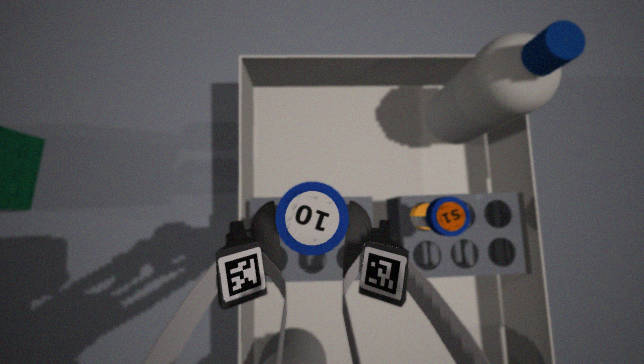

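Call:
execute_actions:
  actions:
    - {"r1":{"base":{"translate_m":0.2}}}
  cameras: []

Call:
execute_actions:
  actions:
    - {"r1":{"base":{"translate_m":0.15},"joints":{"arm_m":0.471}}}
  cameras: []

Call:
execute_actions:
  actions:
    - {"r1":{"joints":{"lift_m":1.06}}}
  cameras: ["r1_wrist_camera","r1_head_camera"]

Call:
zoom_image:
  camera: "r1_head_camera"
  region: [320,190,560,380]

Scene clock: 669.70 s.
r1.base_odometry: x=+0.877 y=-1.117 heading=+1.828 (m, m, rad; r1's odometry frame)
r1.turned_by_wheels: +0.000 (rad since the last result)
r1.turned_by_imu: +0.001 (rad since the last result)
r1.base_tilt: forward=-0.3 right=-1.3 (deg)
r1.lidar_m: 2.11 2.47 1.78 1.70 1.76 2.36 1.29 1.11 1.01 0.97 0.45 0.45
r1.head_depth_mm: 958 2896 3102 866 541 564 1148 / 1045 2840 2991 857 668 577 1143 / - 2932 2985 910 704 578 1146 / 2626 2878 3109 869 703 577 1140 / 2609 2917 3121 868 706 577 1139 / 2560 2866 3115 769 703 576 1141 / 2645 2913 3110 907 702 575 1139
r1.base_status: done
r1.joint_positions: lift_m=+1.099 arm_m=+0.383 wrist_yaw_rad=+0.000 wrist_pitch_rad=-1.250 wrist_roll_rad=+0.003 gripper_m=+0.012 head_pan_rad=-1.563 head_tilt_rad=-0.606
r1.joint_status: not commanded
r1.motor_effort: left_wheel=-3(5) right_wheel=+3(7) lift_m=+22(22) arm_m=+4(4) wrist_yaw_rad=-1(0) wrist_pitch_rad=+0(0) wrist_roll_rad=-1(1) gripper_m=-10(8) head_pan_rad=-2(3) head_tilt_rad=+3(3) (%)
r1.hand_pose: x=-0.0216 y=-0.5854 z=+0.9866 quat_wxyz=(+0.573, +0.413, -0.574, -0.415) (m; r1's base frame)
r1.wrist_depth_mm: 401 407 418 421 430 435 442 / 396 403 406 411 418 396 376 / 295 361 396 404 408 415 414 / 316 325 391 396 400 404 410 / 374 379 383 144 391 353 343 / 368 373 376 382 384 390 391 / 361 364 371 373 378 383 391
r2.base_odometry: x=+1.520 y=-0.569 heading=+0.153 (m, m, rad; r2's odometry frame)
r2.turned_by_wheels: +0.000 (rad since the last result)
r2.turned_by_imu: +0.000 (rad since the last result)
r2.base_tilt: forward=-1.5 right=+0.3 (deg)
r2.lidar_m: 1.11 2.63 1.87 1.78 1.83 2.45 2.45 0.37 0.27 0.25 0.26 0.35
r2.head_depth_mm: - - - - 559 1003 1070 / - - - - - 1001 1091 / - - - - - 531 1092 / 2611 925 789 - 553 1165 1079 / 2586 2542 627 661 567 534 1064 / 2584 2563 823 679 581 535 1070 / 2576 2565 829 683 581 536 1072
r2.base_status: not commanded
r2.joint_positions: lift_m=+1.089 arm_m=+0.005 wrist_yaw_rad=+0.000 wrist_pitch_rad=-1.490 wrist_roll_rad=+1.566 gripper_m=+0.040 head_pan_rad=-1.577 head_tilt_rad=-0.889
r2.joint_status: not commanded
r2.motor_effort: left_wheel=+4(3) right_wheel=-2(2) lift_m=+62(63) arm_m=-4(4) wrist_yaw_rad=-1(0) wrist_pitch_rad=+0(0) wrist_roll_rad=+2(2) gripper_m=+0(0) head_pan_rad=+2(3) head_tilt_rad=-3(3) (%)
r2.hand_pose: x=-0.0215 y=-0.1465 z=+0.9706 quat_wxyz=(+0.002, +0.002, -0.735, -0.678) (m; r2's base frame)
r2.wrist_depth_mm: 366 359 348 - - - 989 / 376 365 358 - - - - / 387 379 369 - - - - / 401 393 381 - - - - / 408 404 396 - - - - / 427 416 408 - - - - / 444 435 420 - - - -
pictures: none
No camera images: the call's "cameras" was empty. Leave "cameras" out to get every camera's image.

Scene clock: 672.77 s.
r1.base_odometry: x=+0.839 y=-0.972 heading=+1.828 (m, m, rad; r1's odometry frame)
r1.turned_by_wheels: +0.000 (rad since the last result)
r1.turned_by_imu: +0.000 (rad since the last result)
r1.base_tilt: forward=-0.3 right=-1.4 (deg)
r1.lidar_m: 1.95 2.48 1.78 1.70 1.75 2.37 1.44 1.26 1.01 0.97 0.36 2.16
r1.head_depth_mm: 2579 2856 3141 860 707 578 1146 / 2620 2912 3019 907 707 578 1149 / - 2936 3136 911 707 577 1138 / 2645 2923 3128 772 704 576 1139 / 2604 2862 3086 868 705 577 1145 / 2595 2883 3126 900 702 577 670 / 2594 2895 3081 2222 1567 576 665
r1.base_status: done
r1.joint_positions: lift_m=+1.099 arm_m=+0.471 wrist_yaw_rad=+0.000 wrist_pitch_rad=-1.250 wrist_roll_rad=+0.003 gripper_m=+0.012 head_pan_rad=-1.563 head_tilt_rad=-0.606
r1.joint_status: all done
r1.motor_effort: left_wheel=-3(5) right_wheel=+3(9) lift_m=+22(22) arm_m=+4(4) wrist_yaw_rad=-1(0) wrist_pitch_rad=+0(0) wrist_roll_rad=-1(1) gripper_m=-9(8) head_pan_rad=-3(2) head_tilt_rad=+2(4) (%)
r1.hand_pose: x=-0.0216 y=-0.6734 z=+0.9866 quat_wxyz=(+0.573, +0.413, -0.574, -0.415) (m; r1's base frame)
r1.wrist_depth_mm: - 408 415 421 426 436 440 / - 395 406 408 419 425 432 / - 393 398 405 410 416 422 / - 381 390 397 401 403 410 / - 381 324 144 397 397 401 / - 371 376 379 388 390 342 / - 363 370 373 377 386 333
r2.base_odometry: x=+1.520 y=-0.569 heading=+0.153 (m, m, rad; r2's odometry frame)
r2.turned_by_wheels: +0.000 (rad since the last result)
r2.turned_by_imu: +0.000 (rad since the last result)
r2.base_tilt: forward=-1.6 right=+0.2 (deg)
r2.lidar_m: 1.11 2.63 1.87 1.78 1.84 2.45 2.45 0.37 0.27 0.25 0.26 0.35
r2.head_depth_mm: - - - - 559 999 1070 / - - - - - 1003 1087 / - - - - - 531 1093 / 2600 929 789 - 553 1176 1077 / 2620 2537 624 662 568 534 1064 / 2567 2555 823 680 581 535 1071 / 2571 2571 828 683 581 536 1070
r2.base_status: not commanded
r2.joint_positions: lift_m=+1.089 arm_m=+0.005 wrist_yaw_rad=+0.000 wrist_pitch_rad=-1.490 wrist_roll_rad=+1.566 gripper_m=+0.040 head_pan_rad=-1.577 head_tilt_rad=-0.889
r2.joint_status: not commanded
r2.motor_effort: left_wheel=+3(4) right_wheel=-2(2) lift_m=+63(62) arm_m=-4(4) wrist_yaw_rad=+1(1) wrist_pitch_rad=+0(0) wrist_roll_rad=+2(2) gripper_m=+0(0) head_pan_rad=+3(3) head_tilt_rad=-3(3) (%)
r2.hand_pose: x=-0.0215 y=-0.1465 z=+0.9706 quat_wxyz=(+0.002, +0.002, -0.735, -0.678) (m; r2's base frame)
r2.wrist_depth_mm: 366 355 351 - - - 987 / 375 366 359 - - - - / 386 382 371 - - - - / 395 388 380 - - - - / 409 402 395 - - - - / 426 419 413 - - - - / 446 443 421 - - - -
pictures: none
No camera images: the call's "cameras" was empty. Leave "cameras" out to get every camera's image.

Scene clock: 673.93 s.
r1.base_odometry: x=+0.839 y=-0.972 heading=+1.828 (m, m, rad; r1's odometry frame)
r1.turned_by_wheels: +0.000 (rad since the last result)
r1.turned_by_imu: +0.000 (rad since the last result)
r1.base_tilt: forward=-0.2 right=-1.4 (deg)
r1.lidar_m: 1.96 2.48 1.78 1.71 1.76 2.36 1.43 1.25 1.01 0.96 0.36 2.15
r1.head_depth_mm: - 2897 3117 865 706 578 1141 / 2640 2941 2967 907 706 578 1149 / - 2947 3137 903 706 579 1141 / 2580 2871 3123 789 706 575 1140 / 2574 2942 3100 868 702 575 1137 / 2553 2895 3124 904 704 576 670 / 2549 2846 3136 2186 1582 576 664
r1.base_status: not commanded
r1.joint_positions: lift_m=+1.060 arm_m=+0.471 wrist_yaw_rad=+0.000 wrist_pitch_rad=-1.250 wrist_roll_rad=+0.003 gripper_m=+0.012 head_pan_rad=-1.563 head_tilt_rad=-0.606
r1.joint_status: all done
r1.motor_effort: left_wheel=-3(3) right_wheel=+3(3) lift_m=+14(21) arm_m=+3(4) wrist_yaw_rad=+0(0) wrist_pitch_rad=+0(0) wrist_roll_rad=-1(1) gripper_m=-8(9) head_pan_rad=-3(3) head_tilt_rad=+4(2) (%)
r1.hand_pose: x=-0.0216 y=-0.6734 z=+0.9482 quat_wxyz=(+0.573, +0.413, -0.574, -0.415) (m; r1's base frame)
r1.wrist_depth_mm: - 367 373 380 386 392 397 / - 359 365 372 377 381 390 / - 353 358 365 371 375 378 / - 346 353 356 364 367 338 / - 339 233 145 355 361 337 / - 334 333 285 353 356 324 / - 327 331 337 342 347 311
r2.base_odometry: x=+1.520 y=-0.569 heading=+0.153 (m, m, rad; r2's odometry frame)
r2.turned_by_wheels: +0.000 (rad since the last result)
r2.turned_by_imu: +0.000 (rad since the last result)
r2.base_tilt: forward=-1.5 right=+0.3 (deg)
r2.lidar_m: 1.11 2.62 1.87 1.78 1.83 2.45 2.45 0.37 0.27 0.25 0.26 0.35
r2.head_depth_mm: - - - - 559 999 1071 / - - - - - 1004 1085 / - - - - - 530 1095 / 2618 925 791 - 552 1170 1072 / 2591 2559 625 662 567 534 1066 / 2573 2539 822 681 579 535 1068 / 2578 2558 829 684 581 536 1071
r2.base_status: not commanded
r2.joint_positions: lift_m=+1.089 arm_m=+0.005 wrist_yaw_rad=+0.000 wrist_pitch_rad=-1.490 wrist_roll_rad=+1.566 gripper_m=+0.040 head_pan_rad=-1.577 head_tilt_rad=-0.889
r2.joint_status: not commanded
r2.motor_effort: left_wheel=+3(4) right_wheel=-2(2) lift_m=+62(62) arm_m=-4(4) wrist_yaw_rad=-1(1) wrist_pitch_rad=+0(0) wrist_roll_rad=+2(2) gripper_m=+0(1) head_pan_rad=+3(3) head_tilt_rad=-4(3) (%)
r2.hand_pose: x=-0.0215 y=-0.1465 z=+0.9706 quat_wxyz=(+0.002, +0.002, -0.735, -0.678) (m; r2's base frame)
r2.wrist_depth_mm: 363 357 350 - - - 998 / 378 365 361 - - - - / 388 377 370 - - - - / 401 392 375 - - - - / 409 404 395 - - - - / 426 417 411 - - - - / 444 433 426 - - - -
pictures: r1_head_camera (sideways: a quarter turn clockwise sets it upright), r1_wrist_camera
Images, in order (width x height): r1_head_camera 896x504, r1_wrist_camera 644x364.

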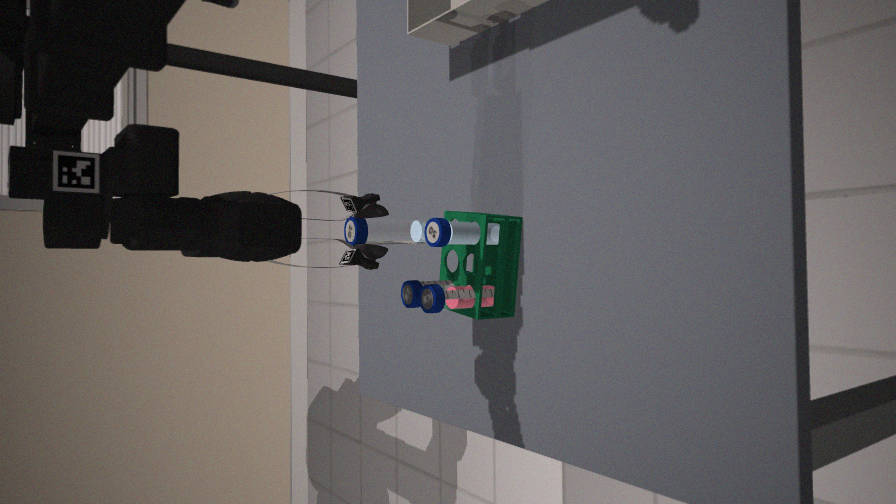

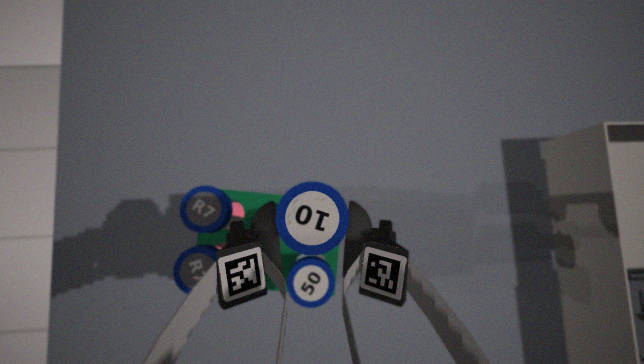

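Region (320, 190, 560, 380) of r1_head_camera's 896x504 image, scaled by 2.100, with more detail than that image has; it fills the top 399 rows of this view, and the rest is white.

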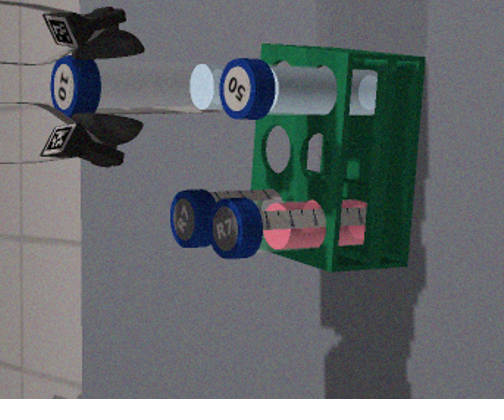

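Call:
execute_actions:
  actions:
    - {"r1":{"joints":{"lift_m":1.03},"base":{"translate_m":-0.006}}}
  cameras: []

Call:
execute_actions:
  actions:
    - {"r1":{"joints":{"lift_m":1.005}}}
  cameras: ["r1_wrist_camera","r1_head_camera"]

Call:
zoom_image:
  camera: "r1_head_camera"
  region: [320,190,560,380]

Scene clock: 679.70 s.
r1.base_odometry: x=+0.840 y=-0.977 heading=+1.828 (m, m, rad; r1's odometry frame)
r1.turned_by_wheels: +0.000 (rad since the last result)
r1.turned_by_imu: +0.001 (rad since the last result)
r1.base_tilt: forward=-0.2 right=-1.4 (deg)
r1.lidar_m: 1.96 2.48 1.78 1.71 1.76 2.37 1.43 1.25 1.00 0.96 0.36 2.16
r1.head_depth_mm: 1187 - 3146 860 708 579 1144 / 2541 3023 3000 909 707 576 1138 / 2561 3066 3127 909 705 577 1144 / 2595 2919 3003 805 704 577 1144 / 2601 2908 3126 835 704 576 1142 / 2596 2880 3104 901 703 576 690 / 2585 2867 3046 2228 750 573 638
r1.base_status: done
r1.joint_positions: lift_m=+1.030 arm_m=+0.471 wrist_yaw_rad=+0.000 wrist_pitch_rad=-1.250 wrist_roll_rad=+0.003 gripper_m=+0.012 head_pan_rad=-1.563 head_tilt_rad=-0.606
r1.joint_status: all done
r1.motor_effort: left_wheel=-3(9) right_wheel=+3(5) lift_m=+14(16) arm_m=+3(4) wrist_yaw_rad=+0(0) wrist_pitch_rad=+0(1) wrist_roll_rad=-1(1) gripper_m=-8(9) head_pan_rad=-2(2) head_tilt_rad=+3(2) (%)
r1.hand_pose: x=-0.0216 y=-0.6734 z=+0.9182 quat_wxyz=(+0.573, +0.413, -0.574, -0.415) (m; r1's base frame)
r1.wrist_depth_mm: 332 333 339 344 353 359 360 / 326 328 335 339 345 350 353 / 321 324 325 332 339 342 322 / 314 316 320 326 331 337 299 / 307 308 254 145 325 327 302 / 301 302 252 195 318 322 301 / 297 300 302 308 312 317 304
r2.base_odometry: x=+1.520 y=-0.569 heading=+0.153 (m, m, rad; r2's odometry frame)
r2.turned_by_wheels: +0.000 (rad since the last result)
r2.turned_by_imu: +0.000 (rad since the last result)
r2.base_tilt: forward=-1.5 right=+0.2 (deg)
r2.lidar_m: 1.11 2.63 1.87 1.78 1.83 2.45 2.45 0.37 0.26 0.25 0.26 0.35
r2.head_depth_mm: - - - - 559 1002 1074 / - - - - - 1003 1088 / - - - - - 531 1092 / 2612 927 788 - 552 1168 1079 / 2594 2524 624 662 566 534 1063 / 2581 2555 824 679 579 534 1070 / 2544 2580 826 683 583 537 1073
r2.base_status: not commanded
r2.joint_positions: lift_m=+1.089 arm_m=+0.005 wrist_yaw_rad=+0.000 wrist_pitch_rad=-1.490 wrist_roll_rad=+1.566 gripper_m=+0.040 head_pan_rad=-1.577 head_tilt_rad=-0.889
r2.joint_status: not commanded
r2.motor_effort: left_wheel=+3(3) right_wheel=-2(2) lift_m=+62(63) arm_m=-5(4) wrist_yaw_rad=+0(2) wrist_pitch_rad=+0(0) wrist_roll_rad=+2(2) gripper_m=+0(0) head_pan_rad=+2(3) head_tilt_rad=-4(4) (%)
r2.hand_pose: x=-0.0215 y=-0.1465 z=+0.9706 quat_wxyz=(+0.002, +0.002, -0.735, -0.678) (m; r2's base frame)
r2.wrist_depth_mm: 364 360 348 - - - 962 / 378 365 358 - - - - / 387 377 371 - - - - / 400 391 381 - - - - / 408 404 395 - - - - / 424 418 413 - - - - / 447 438 423 - - - -
pictures: none
No camera images: the call's "cameras" was empty. Leave "cameras" out to get every camera's image.

Scene clock: 680.70 s.
r1.base_odometry: x=+0.840 y=-0.977 heading=+1.828 (m, m, rad; r1's odometry frame)
r1.turned_by_wheels: +0.000 (rad since the last result)
r1.turned_by_imu: +0.000 (rad since the last result)
r1.base_tilt: forward=-0.3 right=-1.4 (deg)
r1.lidar_m: 1.96 2.48 1.78 1.70 1.75 2.37 1.43 1.25 1.00 0.96 0.36 2.16
r1.head_depth_mm: 1194 - 2820 859 708 577 1141 / 2608 3048 2975 909 704 579 1144 / 2549 - 3107 907 702 577 1140 / 2627 2909 2901 769 703 576 1135 / 2581 2882 3094 833 702 578 1142 / 2566 2914 3118 903 703 578 691 / 2586 2908 3081 2217 751 575 639
r1.base_status: not commanded
r1.joint_positions: lift_m=+1.005 arm_m=+0.471 wrist_yaw_rad=+0.000 wrist_pitch_rad=-1.250 wrist_roll_rad=+0.003 gripper_m=+0.012 head_pan_rad=-1.563 head_tilt_rad=-0.606
r1.joint_status: all done
r1.motor_effort: left_wheel=-3(3) right_wheel=+3(3) lift_m=+14(15) arm_m=+3(3) wrist_yaw_rad=+0(1) wrist_pitch_rad=+0(0) wrist_roll_rad=-2(1) gripper_m=-8(8) head_pan_rad=-2(2) head_tilt_rad=+3(4) (%)
r1.hand_pose: x=-0.0216 y=-0.6734 z=+0.8932 quat_wxyz=(+0.573, +0.413, -0.574, -0.415) (m; r1's base frame)
r1.wrist_depth_mm: 305 309 315 318 324 331 335 / 300 303 306 311 316 322 329 / 293 297 300 307 310 317 312 / 289 290 296 301 305 310 298 / 283 283 230 145 299 303 301 / 278 166 226 182 295 298 298 / 273 275 279 282 286 292 293
r2.base_odometry: x=+1.520 y=-0.569 heading=+0.153 (m, m, rad; r2's odometry frame)
r2.turned_by_wheels: +0.000 (rad since the last result)
r2.turned_by_imu: +0.000 (rad since the last result)
r2.base_tilt: forward=-1.5 right=+0.3 (deg)
r2.lidar_m: 1.11 2.62 1.88 1.78 1.83 2.44 2.45 0.37 0.26 0.25 0.26 0.35
r2.head_depth_mm: - - - - 560 1000 1071 / - - - - - 1005 1091 / - - - - - 531 1095 / 2613 925 790 - 553 1168 1079 / 2592 2525 624 661 566 533 1066 / 2579 2555 824 680 581 534 1068 / 2592 2571 828 684 582 537 1069
r2.base_status: not commanded
r2.joint_positions: lift_m=+1.089 arm_m=+0.005 wrist_yaw_rad=+0.000 wrist_pitch_rad=-1.490 wrist_roll_rad=+1.566 gripper_m=+0.040 head_pan_rad=-1.577 head_tilt_rad=-0.889
r2.joint_status: not commanded
r2.motor_effort: left_wheel=+3(3) right_wheel=-2(2) lift_m=+62(62) arm_m=-5(4) wrist_yaw_rad=+0(1) wrist_pitch_rad=+0(0) wrist_roll_rad=+2(2) gripper_m=+0(0) head_pan_rad=+3(3) head_tilt_rad=-4(4) (%)
r2.hand_pose: x=-0.0215 y=-0.1465 z=+0.9706 quat_wxyz=(+0.002, +0.002, -0.735, -0.678) (m; r2's base frame)
r2.wrist_depth_mm: 361 355 347 - - - 969 / 374 365 361 - - - - / 385 379 370 - - - - / 397 390 383 - - - - / 410 400 396 - - - - / 427 418 408 - - - - / 441 436 427 - - - -
pictures: r1_head_camera (sideways: a quarter turn clockwise sets it upright), r1_wrist_camera
Images, in order (width x height): r1_head_camera 896x504, r1_wrist_camera 644x364.

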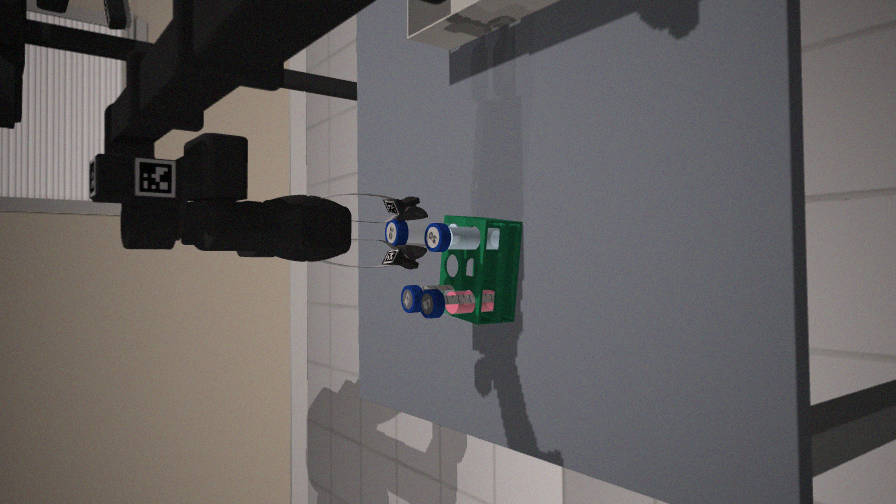

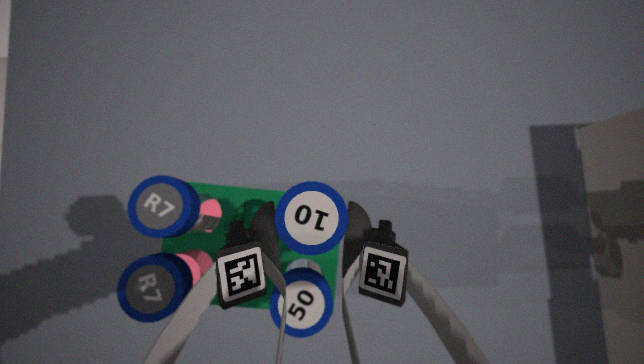

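Region (320, 190, 560, 380) of r1_head_camera's 896x504 image, scaled by 2.100, with more detail than that image has; it fills the top 399 rows of this view, and the rest is white.

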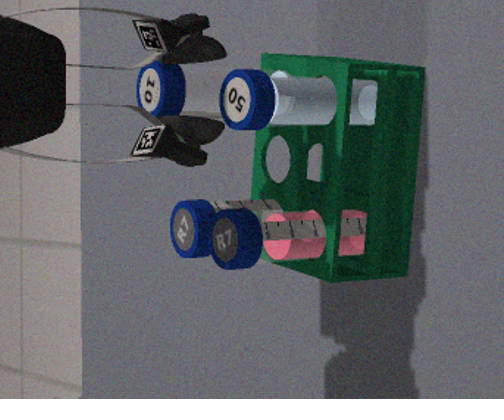

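In without resistance.

Call:
execute_actions:
  actions:
    - {"r1":{"joints":{"lift_m":0.978}}}
  cameras: []

Call:
execute_actions:
  actions:
    - {"r1":{"joints":{"gripper_m":0.05}}}
  cameras: []

Call:
execute_actions:
  actions:
    - {"r1":{"joints":{"lift_m":1.099}}}
  cameras: ["r1_wrist_camera","r1_head_camera"]

Scene clock: 686.03 s.
r1.base_odometry: x=+0.840 y=-0.977 heading=+1.828 (m, m, rad; r1's odometry frame)
r1.turned_by_wheels: +0.000 (rad since the last result)
r1.turned_by_imu: +0.001 (rad since the last result)
r1.base_tilt: forward=-0.3 right=-1.4 (deg)
r1.lidar_m: 1.96 2.48 1.78 1.71 1.76 2.37 1.43 1.25 1.01 0.97 0.36 2.16
r1.head_depth_mm: 1194 2835 - 849 707 578 1141 / 2612 2792 3011 905 704 577 1143 / 2611 - 2993 904 704 575 1140 / 2634 2937 3034 774 703 576 1139 / 2603 2922 3107 837 702 577 1146 / 2571 2929 3065 903 702 574 692 / 2567 2867 3077 2208 752 575 639
r1.base_status: not commanded
r1.joint_positions: lift_m=+0.978 arm_m=+0.471 wrist_yaw_rad=+0.000 wrist_pitch_rad=-1.251 wrist_roll_rad=+0.003 gripper_m=+0.012 head_pan_rad=-1.563 head_tilt_rad=-0.606
r1.joint_status: all done
r1.motor_effort: left_wheel=-3(3) right_wheel=+3(3) lift_m=+14(14) arm_m=+3(4) wrist_yaw_rad=+0(0) wrist_pitch_rad=+1(1) wrist_roll_rad=-1(1) gripper_m=-8(9) head_pan_rad=-3(3) head_tilt_rad=+3(3) (%)
r1.hand_pose: x=-0.0216 y=-0.6732 z=+0.8662 quat_wxyz=(+0.573, +0.414, -0.573, -0.415) (m; r1's base frame)
r1.wrist_depth_mm: 277 281 284 288 296 298 304 / 272 276 280 282 289 293 298 / 266 270 274 278 282 287 289 / 261 146 265 273 278 281 284 / 257 162 203 144 272 276 279 / 252 139 200 184 268 271 274 / 248 151 253 142 260 265 268
r2.base_odometry: x=+1.520 y=-0.569 heading=+0.153 (m, m, rad; r2's odometry frame)
r2.turned_by_wheels: +0.000 (rad since the last result)
r2.turned_by_imu: +0.000 (rad since the last result)
r2.base_tilt: forward=-1.5 right=+0.3 (deg)
r2.lidar_m: 1.11 2.62 1.86 1.78 1.84 2.44 2.45 0.37 0.27 0.25 0.26 0.35
r2.head_depth_mm: - - - - 560 997 1075 / - - - - - 1004 1091 / - - - - - 531 1095 / 2571 922 789 - 553 1171 1080 / 2604 2523 625 663 566 534 1063 / 2569 2559 823 681 579 535 1064 / 2567 2560 828 684 582 536 1069
r2.base_status: not commanded
r2.joint_positions: lift_m=+1.089 arm_m=+0.005 wrist_yaw_rad=+0.000 wrist_pitch_rad=-1.490 wrist_roll_rad=+1.566 gripper_m=+0.040 head_pan_rad=-1.577 head_tilt_rad=-0.889
r2.joint_status: not commanded
r2.motor_effort: left_wheel=+3(3) right_wheel=-2(2) lift_m=+63(63) arm_m=-4(4) wrist_yaw_rad=-2(2) wrist_pitch_rad=+0(0) wrist_roll_rad=+2(2) gripper_m=+0(0) head_pan_rad=+3(3) head_tilt_rad=-3(4) (%)
r2.hand_pose: x=-0.0215 y=-0.1465 z=+0.9706 quat_wxyz=(+0.002, +0.002, -0.735, -0.678) (m; r2's base frame)
r2.wrist_depth_mm: 363 354 349 - - - 997 / 376 367 359 - - - - / 383 379 369 - - - - / 399 393 380 - - - - / 411 404 394 - - - - / 425 421 410 - - - - / 445 439 423 - - - -
pictures: none
No camera images: the call's "cameras" was empty. Leave "cameras" out to get every camera's image.

Scene clock: 686.90 s.
r1.base_odometry: x=+0.840 y=-0.977 heading=+1.828 (m, m, rad; r1's odometry frame)
r1.turned_by_wheels: +0.000 (rad since the last result)
r1.turned_by_imu: +0.000 (rad since the last result)
r1.base_tilt: forward=-0.2 right=-1.3 (deg)
r1.lidar_m: 1.96 2.48 1.78 1.71 1.76 2.36 1.43 1.25 1.01 0.96 0.36 2.16
r1.head_depth_mm: 1201 2800 - 841 708 580 1147 / 2650 2824 3006 910 706 577 1145 / 2606 - 2933 907 705 578 1145 / 2597 2903 3052 770 705 576 1138 / 2586 2906 3146 838 701 577 1142 / 2562 2888 3139 902 703 576 693 / 2578 2882 3077 2215 749 576 640
r1.base_status: not commanded
r1.joint_positions: lift_m=+0.978 arm_m=+0.471 wrist_yaw_rad=+0.000 wrist_pitch_rad=-1.251 wrist_roll_rad=+0.003 gripper_m=+0.050 head_pan_rad=-1.563 head_tilt_rad=-0.606
r1.joint_status: all done
r1.motor_effort: left_wheel=-3(3) right_wheel=+3(3) lift_m=+13(14) arm_m=+3(4) wrist_yaw_rad=+0(0) wrist_pitch_rad=+1(1) wrist_roll_rad=-1(2) gripper_m=+0(77) head_pan_rad=-3(3) head_tilt_rad=+2(2) (%)
r1.hand_pose: x=-0.0216 y=-0.6732 z=+0.8662 quat_wxyz=(+0.573, +0.414, -0.573, -0.415) (m; r1's base frame)
r1.wrist_depth_mm: 275 280 285 289 295 300 304 / 271 275 279 284 288 293 299 / 266 269 274 278 281 286 288 / 261 146 263 271 277 281 284 / 257 162 205 147 273 275 278 / 252 140 199 188 267 271 273 / 249 247 255 142 262 265 268
r2.base_odometry: x=+1.520 y=-0.569 heading=+0.153 (m, m, rad; r2's odometry frame)
r2.turned_by_wheels: +0.000 (rad since the last result)
r2.turned_by_imu: +0.000 (rad since the last result)
r2.base_tilt: forward=-1.5 right=+0.2 (deg)
r2.lidar_m: 1.11 2.63 1.87 1.78 1.83 2.44 2.46 0.37 0.26 0.25 0.26 0.35
r2.head_depth_mm: - - - - 560 1002 1072 / - - - - - 1007 1093 / - - - - - 530 1094 / 2607 926 787 - 553 1170 1079 / 2594 2550 624 663 567 534 1060 / 2596 2553 821 682 580 534 1063 / 2577 2581 827 684 581 537 1071
r2.base_status: not commanded
r2.joint_positions: lift_m=+1.089 arm_m=+0.005 wrist_yaw_rad=+0.000 wrist_pitch_rad=-1.490 wrist_roll_rad=+1.566 gripper_m=+0.040 head_pan_rad=-1.577 head_tilt_rad=-0.889
r2.joint_status: not commanded
r2.motor_effort: left_wheel=+4(3) right_wheel=-2(2) lift_m=+62(62) arm_m=-4(4) wrist_yaw_rad=-1(1) wrist_pitch_rad=+0(0) wrist_roll_rad=+2(2) gripper_m=+0(0) head_pan_rad=+2(3) head_tilt_rad=-3(4) (%)
r2.hand_pose: x=-0.0215 y=-0.1465 z=+0.9706 quat_wxyz=(+0.002, +0.002, -0.735, -0.678) (m; r2's base frame)
r2.wrist_depth_mm: 362 351 347 - - - - / 372 366 359 - - - - / 386 373 369 - - - - / 399 395 382 - - - - / 410 406 395 - - - - / 427 419 412 - - - - / 447 438 424 - - - -
pictures: none
No camera images: the call's "cameras" was empty. Leave "cameras" out to get every camera's image.

Scene clock: 688.83 s.
r1.base_odometry: x=+0.840 y=-0.977 heading=+1.828 (m, m, rad; r1's odometry frame)
r1.turned_by_wheels: +0.000 (rad since the last result)
r1.turned_by_imu: +0.000 (rad since the last result)
r1.base_tilt: forward=-0.3 right=-1.4 (deg)
r1.lidar_m: 1.96 2.48 1.78 1.70 1.76 2.36 1.43 1.25 1.01 0.96 0.36 2.16
r1.head_depth_mm: 2643 2864 3133 855 705 578 1147 / 2575 2956 2943 910 705 577 1145 / - 2927 3101 906 705 577 1141 / 2612 2907 3112 798 704 575 1140 / 2599 2920 3143 836 705 577 1142 / 2593 2937 3087 906 705 575 693 / 2560 2929 3074 2207 752 574 638
r1.base_status: not commanded
r1.joint_positions: lift_m=+1.099 arm_m=+0.471 wrist_yaw_rad=+0.000 wrist_pitch_rad=-1.251 wrist_roll_rad=+0.003 gripper_m=+0.050 head_pan_rad=-1.563 head_tilt_rad=-0.606
r1.joint_status: all done
r1.motor_effort: left_wheel=-3(3) right_wheel=+3(3) lift_m=+22(21) arm_m=+4(4) wrist_yaw_rad=+0(0) wrist_pitch_rad=+1(1) wrist_roll_rad=-2(1) gripper_m=+1(1) head_pan_rad=-2(2) head_tilt_rad=+3(2) (%)
r1.hand_pose: x=-0.0216 y=-0.6732 z=+0.9866 quat_wxyz=(+0.573, +0.414, -0.573, -0.415) (m; r1's base frame)
r1.wrist_depth_mm: - 410 415 419 427 437 446 / - 397 407 410 420 426 430 / - 391 398 402 409 420 421 / - 384 393 392 405 406 414 / - 379 355 326 397 395 404 / - 371 374 379 389 393 337 / - 362 370 373 381 384 336
r2.base_odometry: x=+1.520 y=-0.569 heading=+0.153 (m, m, rad; r2's odometry frame)
r2.turned_by_wheels: +0.000 (rad since the last result)
r2.turned_by_imu: +0.000 (rad since the last result)
r2.base_tilt: forward=-1.6 right=+0.2 (deg)
r2.lidar_m: 1.11 2.63 1.87 1.78 1.84 2.45 2.45 0.37 0.27 0.25 0.26 0.35
r2.head_depth_mm: - - - - 558 1001 1074 / - - - - - 1005 1086 / - - - - - 530 1094 / 2627 926 788 - 553 1178 1073 / 2592 2546 624 662 567 534 1063 / 2581 2545 823 680 580 535 1068 / 2559 2554 828 683 581 537 1074
r2.base_status: not commanded
r2.joint_positions: lift_m=+1.089 arm_m=+0.005 wrist_yaw_rad=+0.000 wrist_pitch_rad=-1.490 wrist_roll_rad=+1.566 gripper_m=+0.040 head_pan_rad=-1.577 head_tilt_rad=-0.889
r2.joint_status: not commanded
r2.motor_effort: left_wheel=+3(4) right_wheel=-2(2) lift_m=+62(63) arm_m=-5(4) wrist_yaw_rad=-1(1) wrist_pitch_rad=+0(0) wrist_roll_rad=+2(2) gripper_m=+0(0) head_pan_rad=+3(3) head_tilt_rad=-3(3) (%)
r2.hand_pose: x=-0.0215 y=-0.1465 z=+0.9706 quat_wxyz=(+0.002, +0.002, -0.735, -0.678) (m; r2's base frame)
r2.wrist_depth_mm: 363 357 347 - - - 977 / 377 367 357 - - - - / 384 377 371 - - - - / 398 393 382 - - - - / 407 402 397 - - - - / 426 417 412 - - - - / 441 433 424 - - - -
pictures: r1_head_camera (sideways: a quarter turn clockwise sets it upright), r1_wrist_camera
Images, in order (width x height): r1_head_camera 896x504, r1_wrist_camera 644x364.

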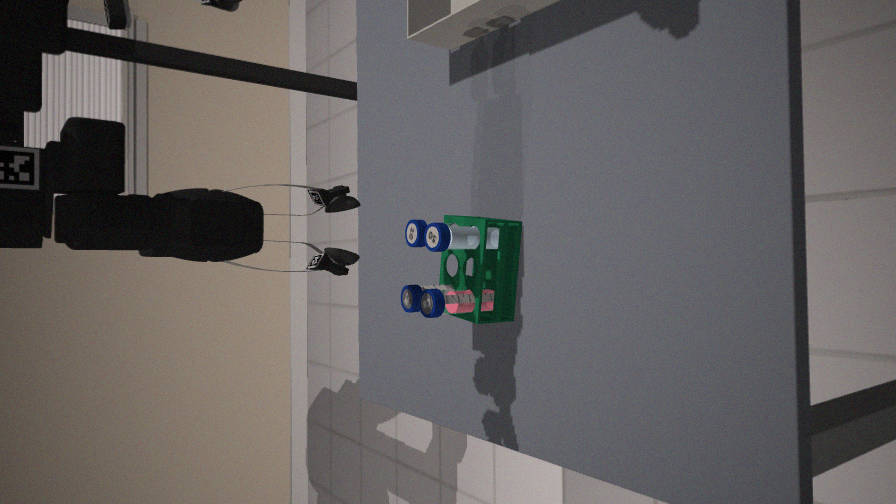

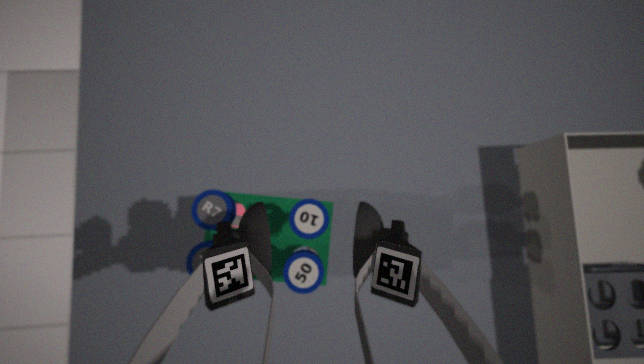

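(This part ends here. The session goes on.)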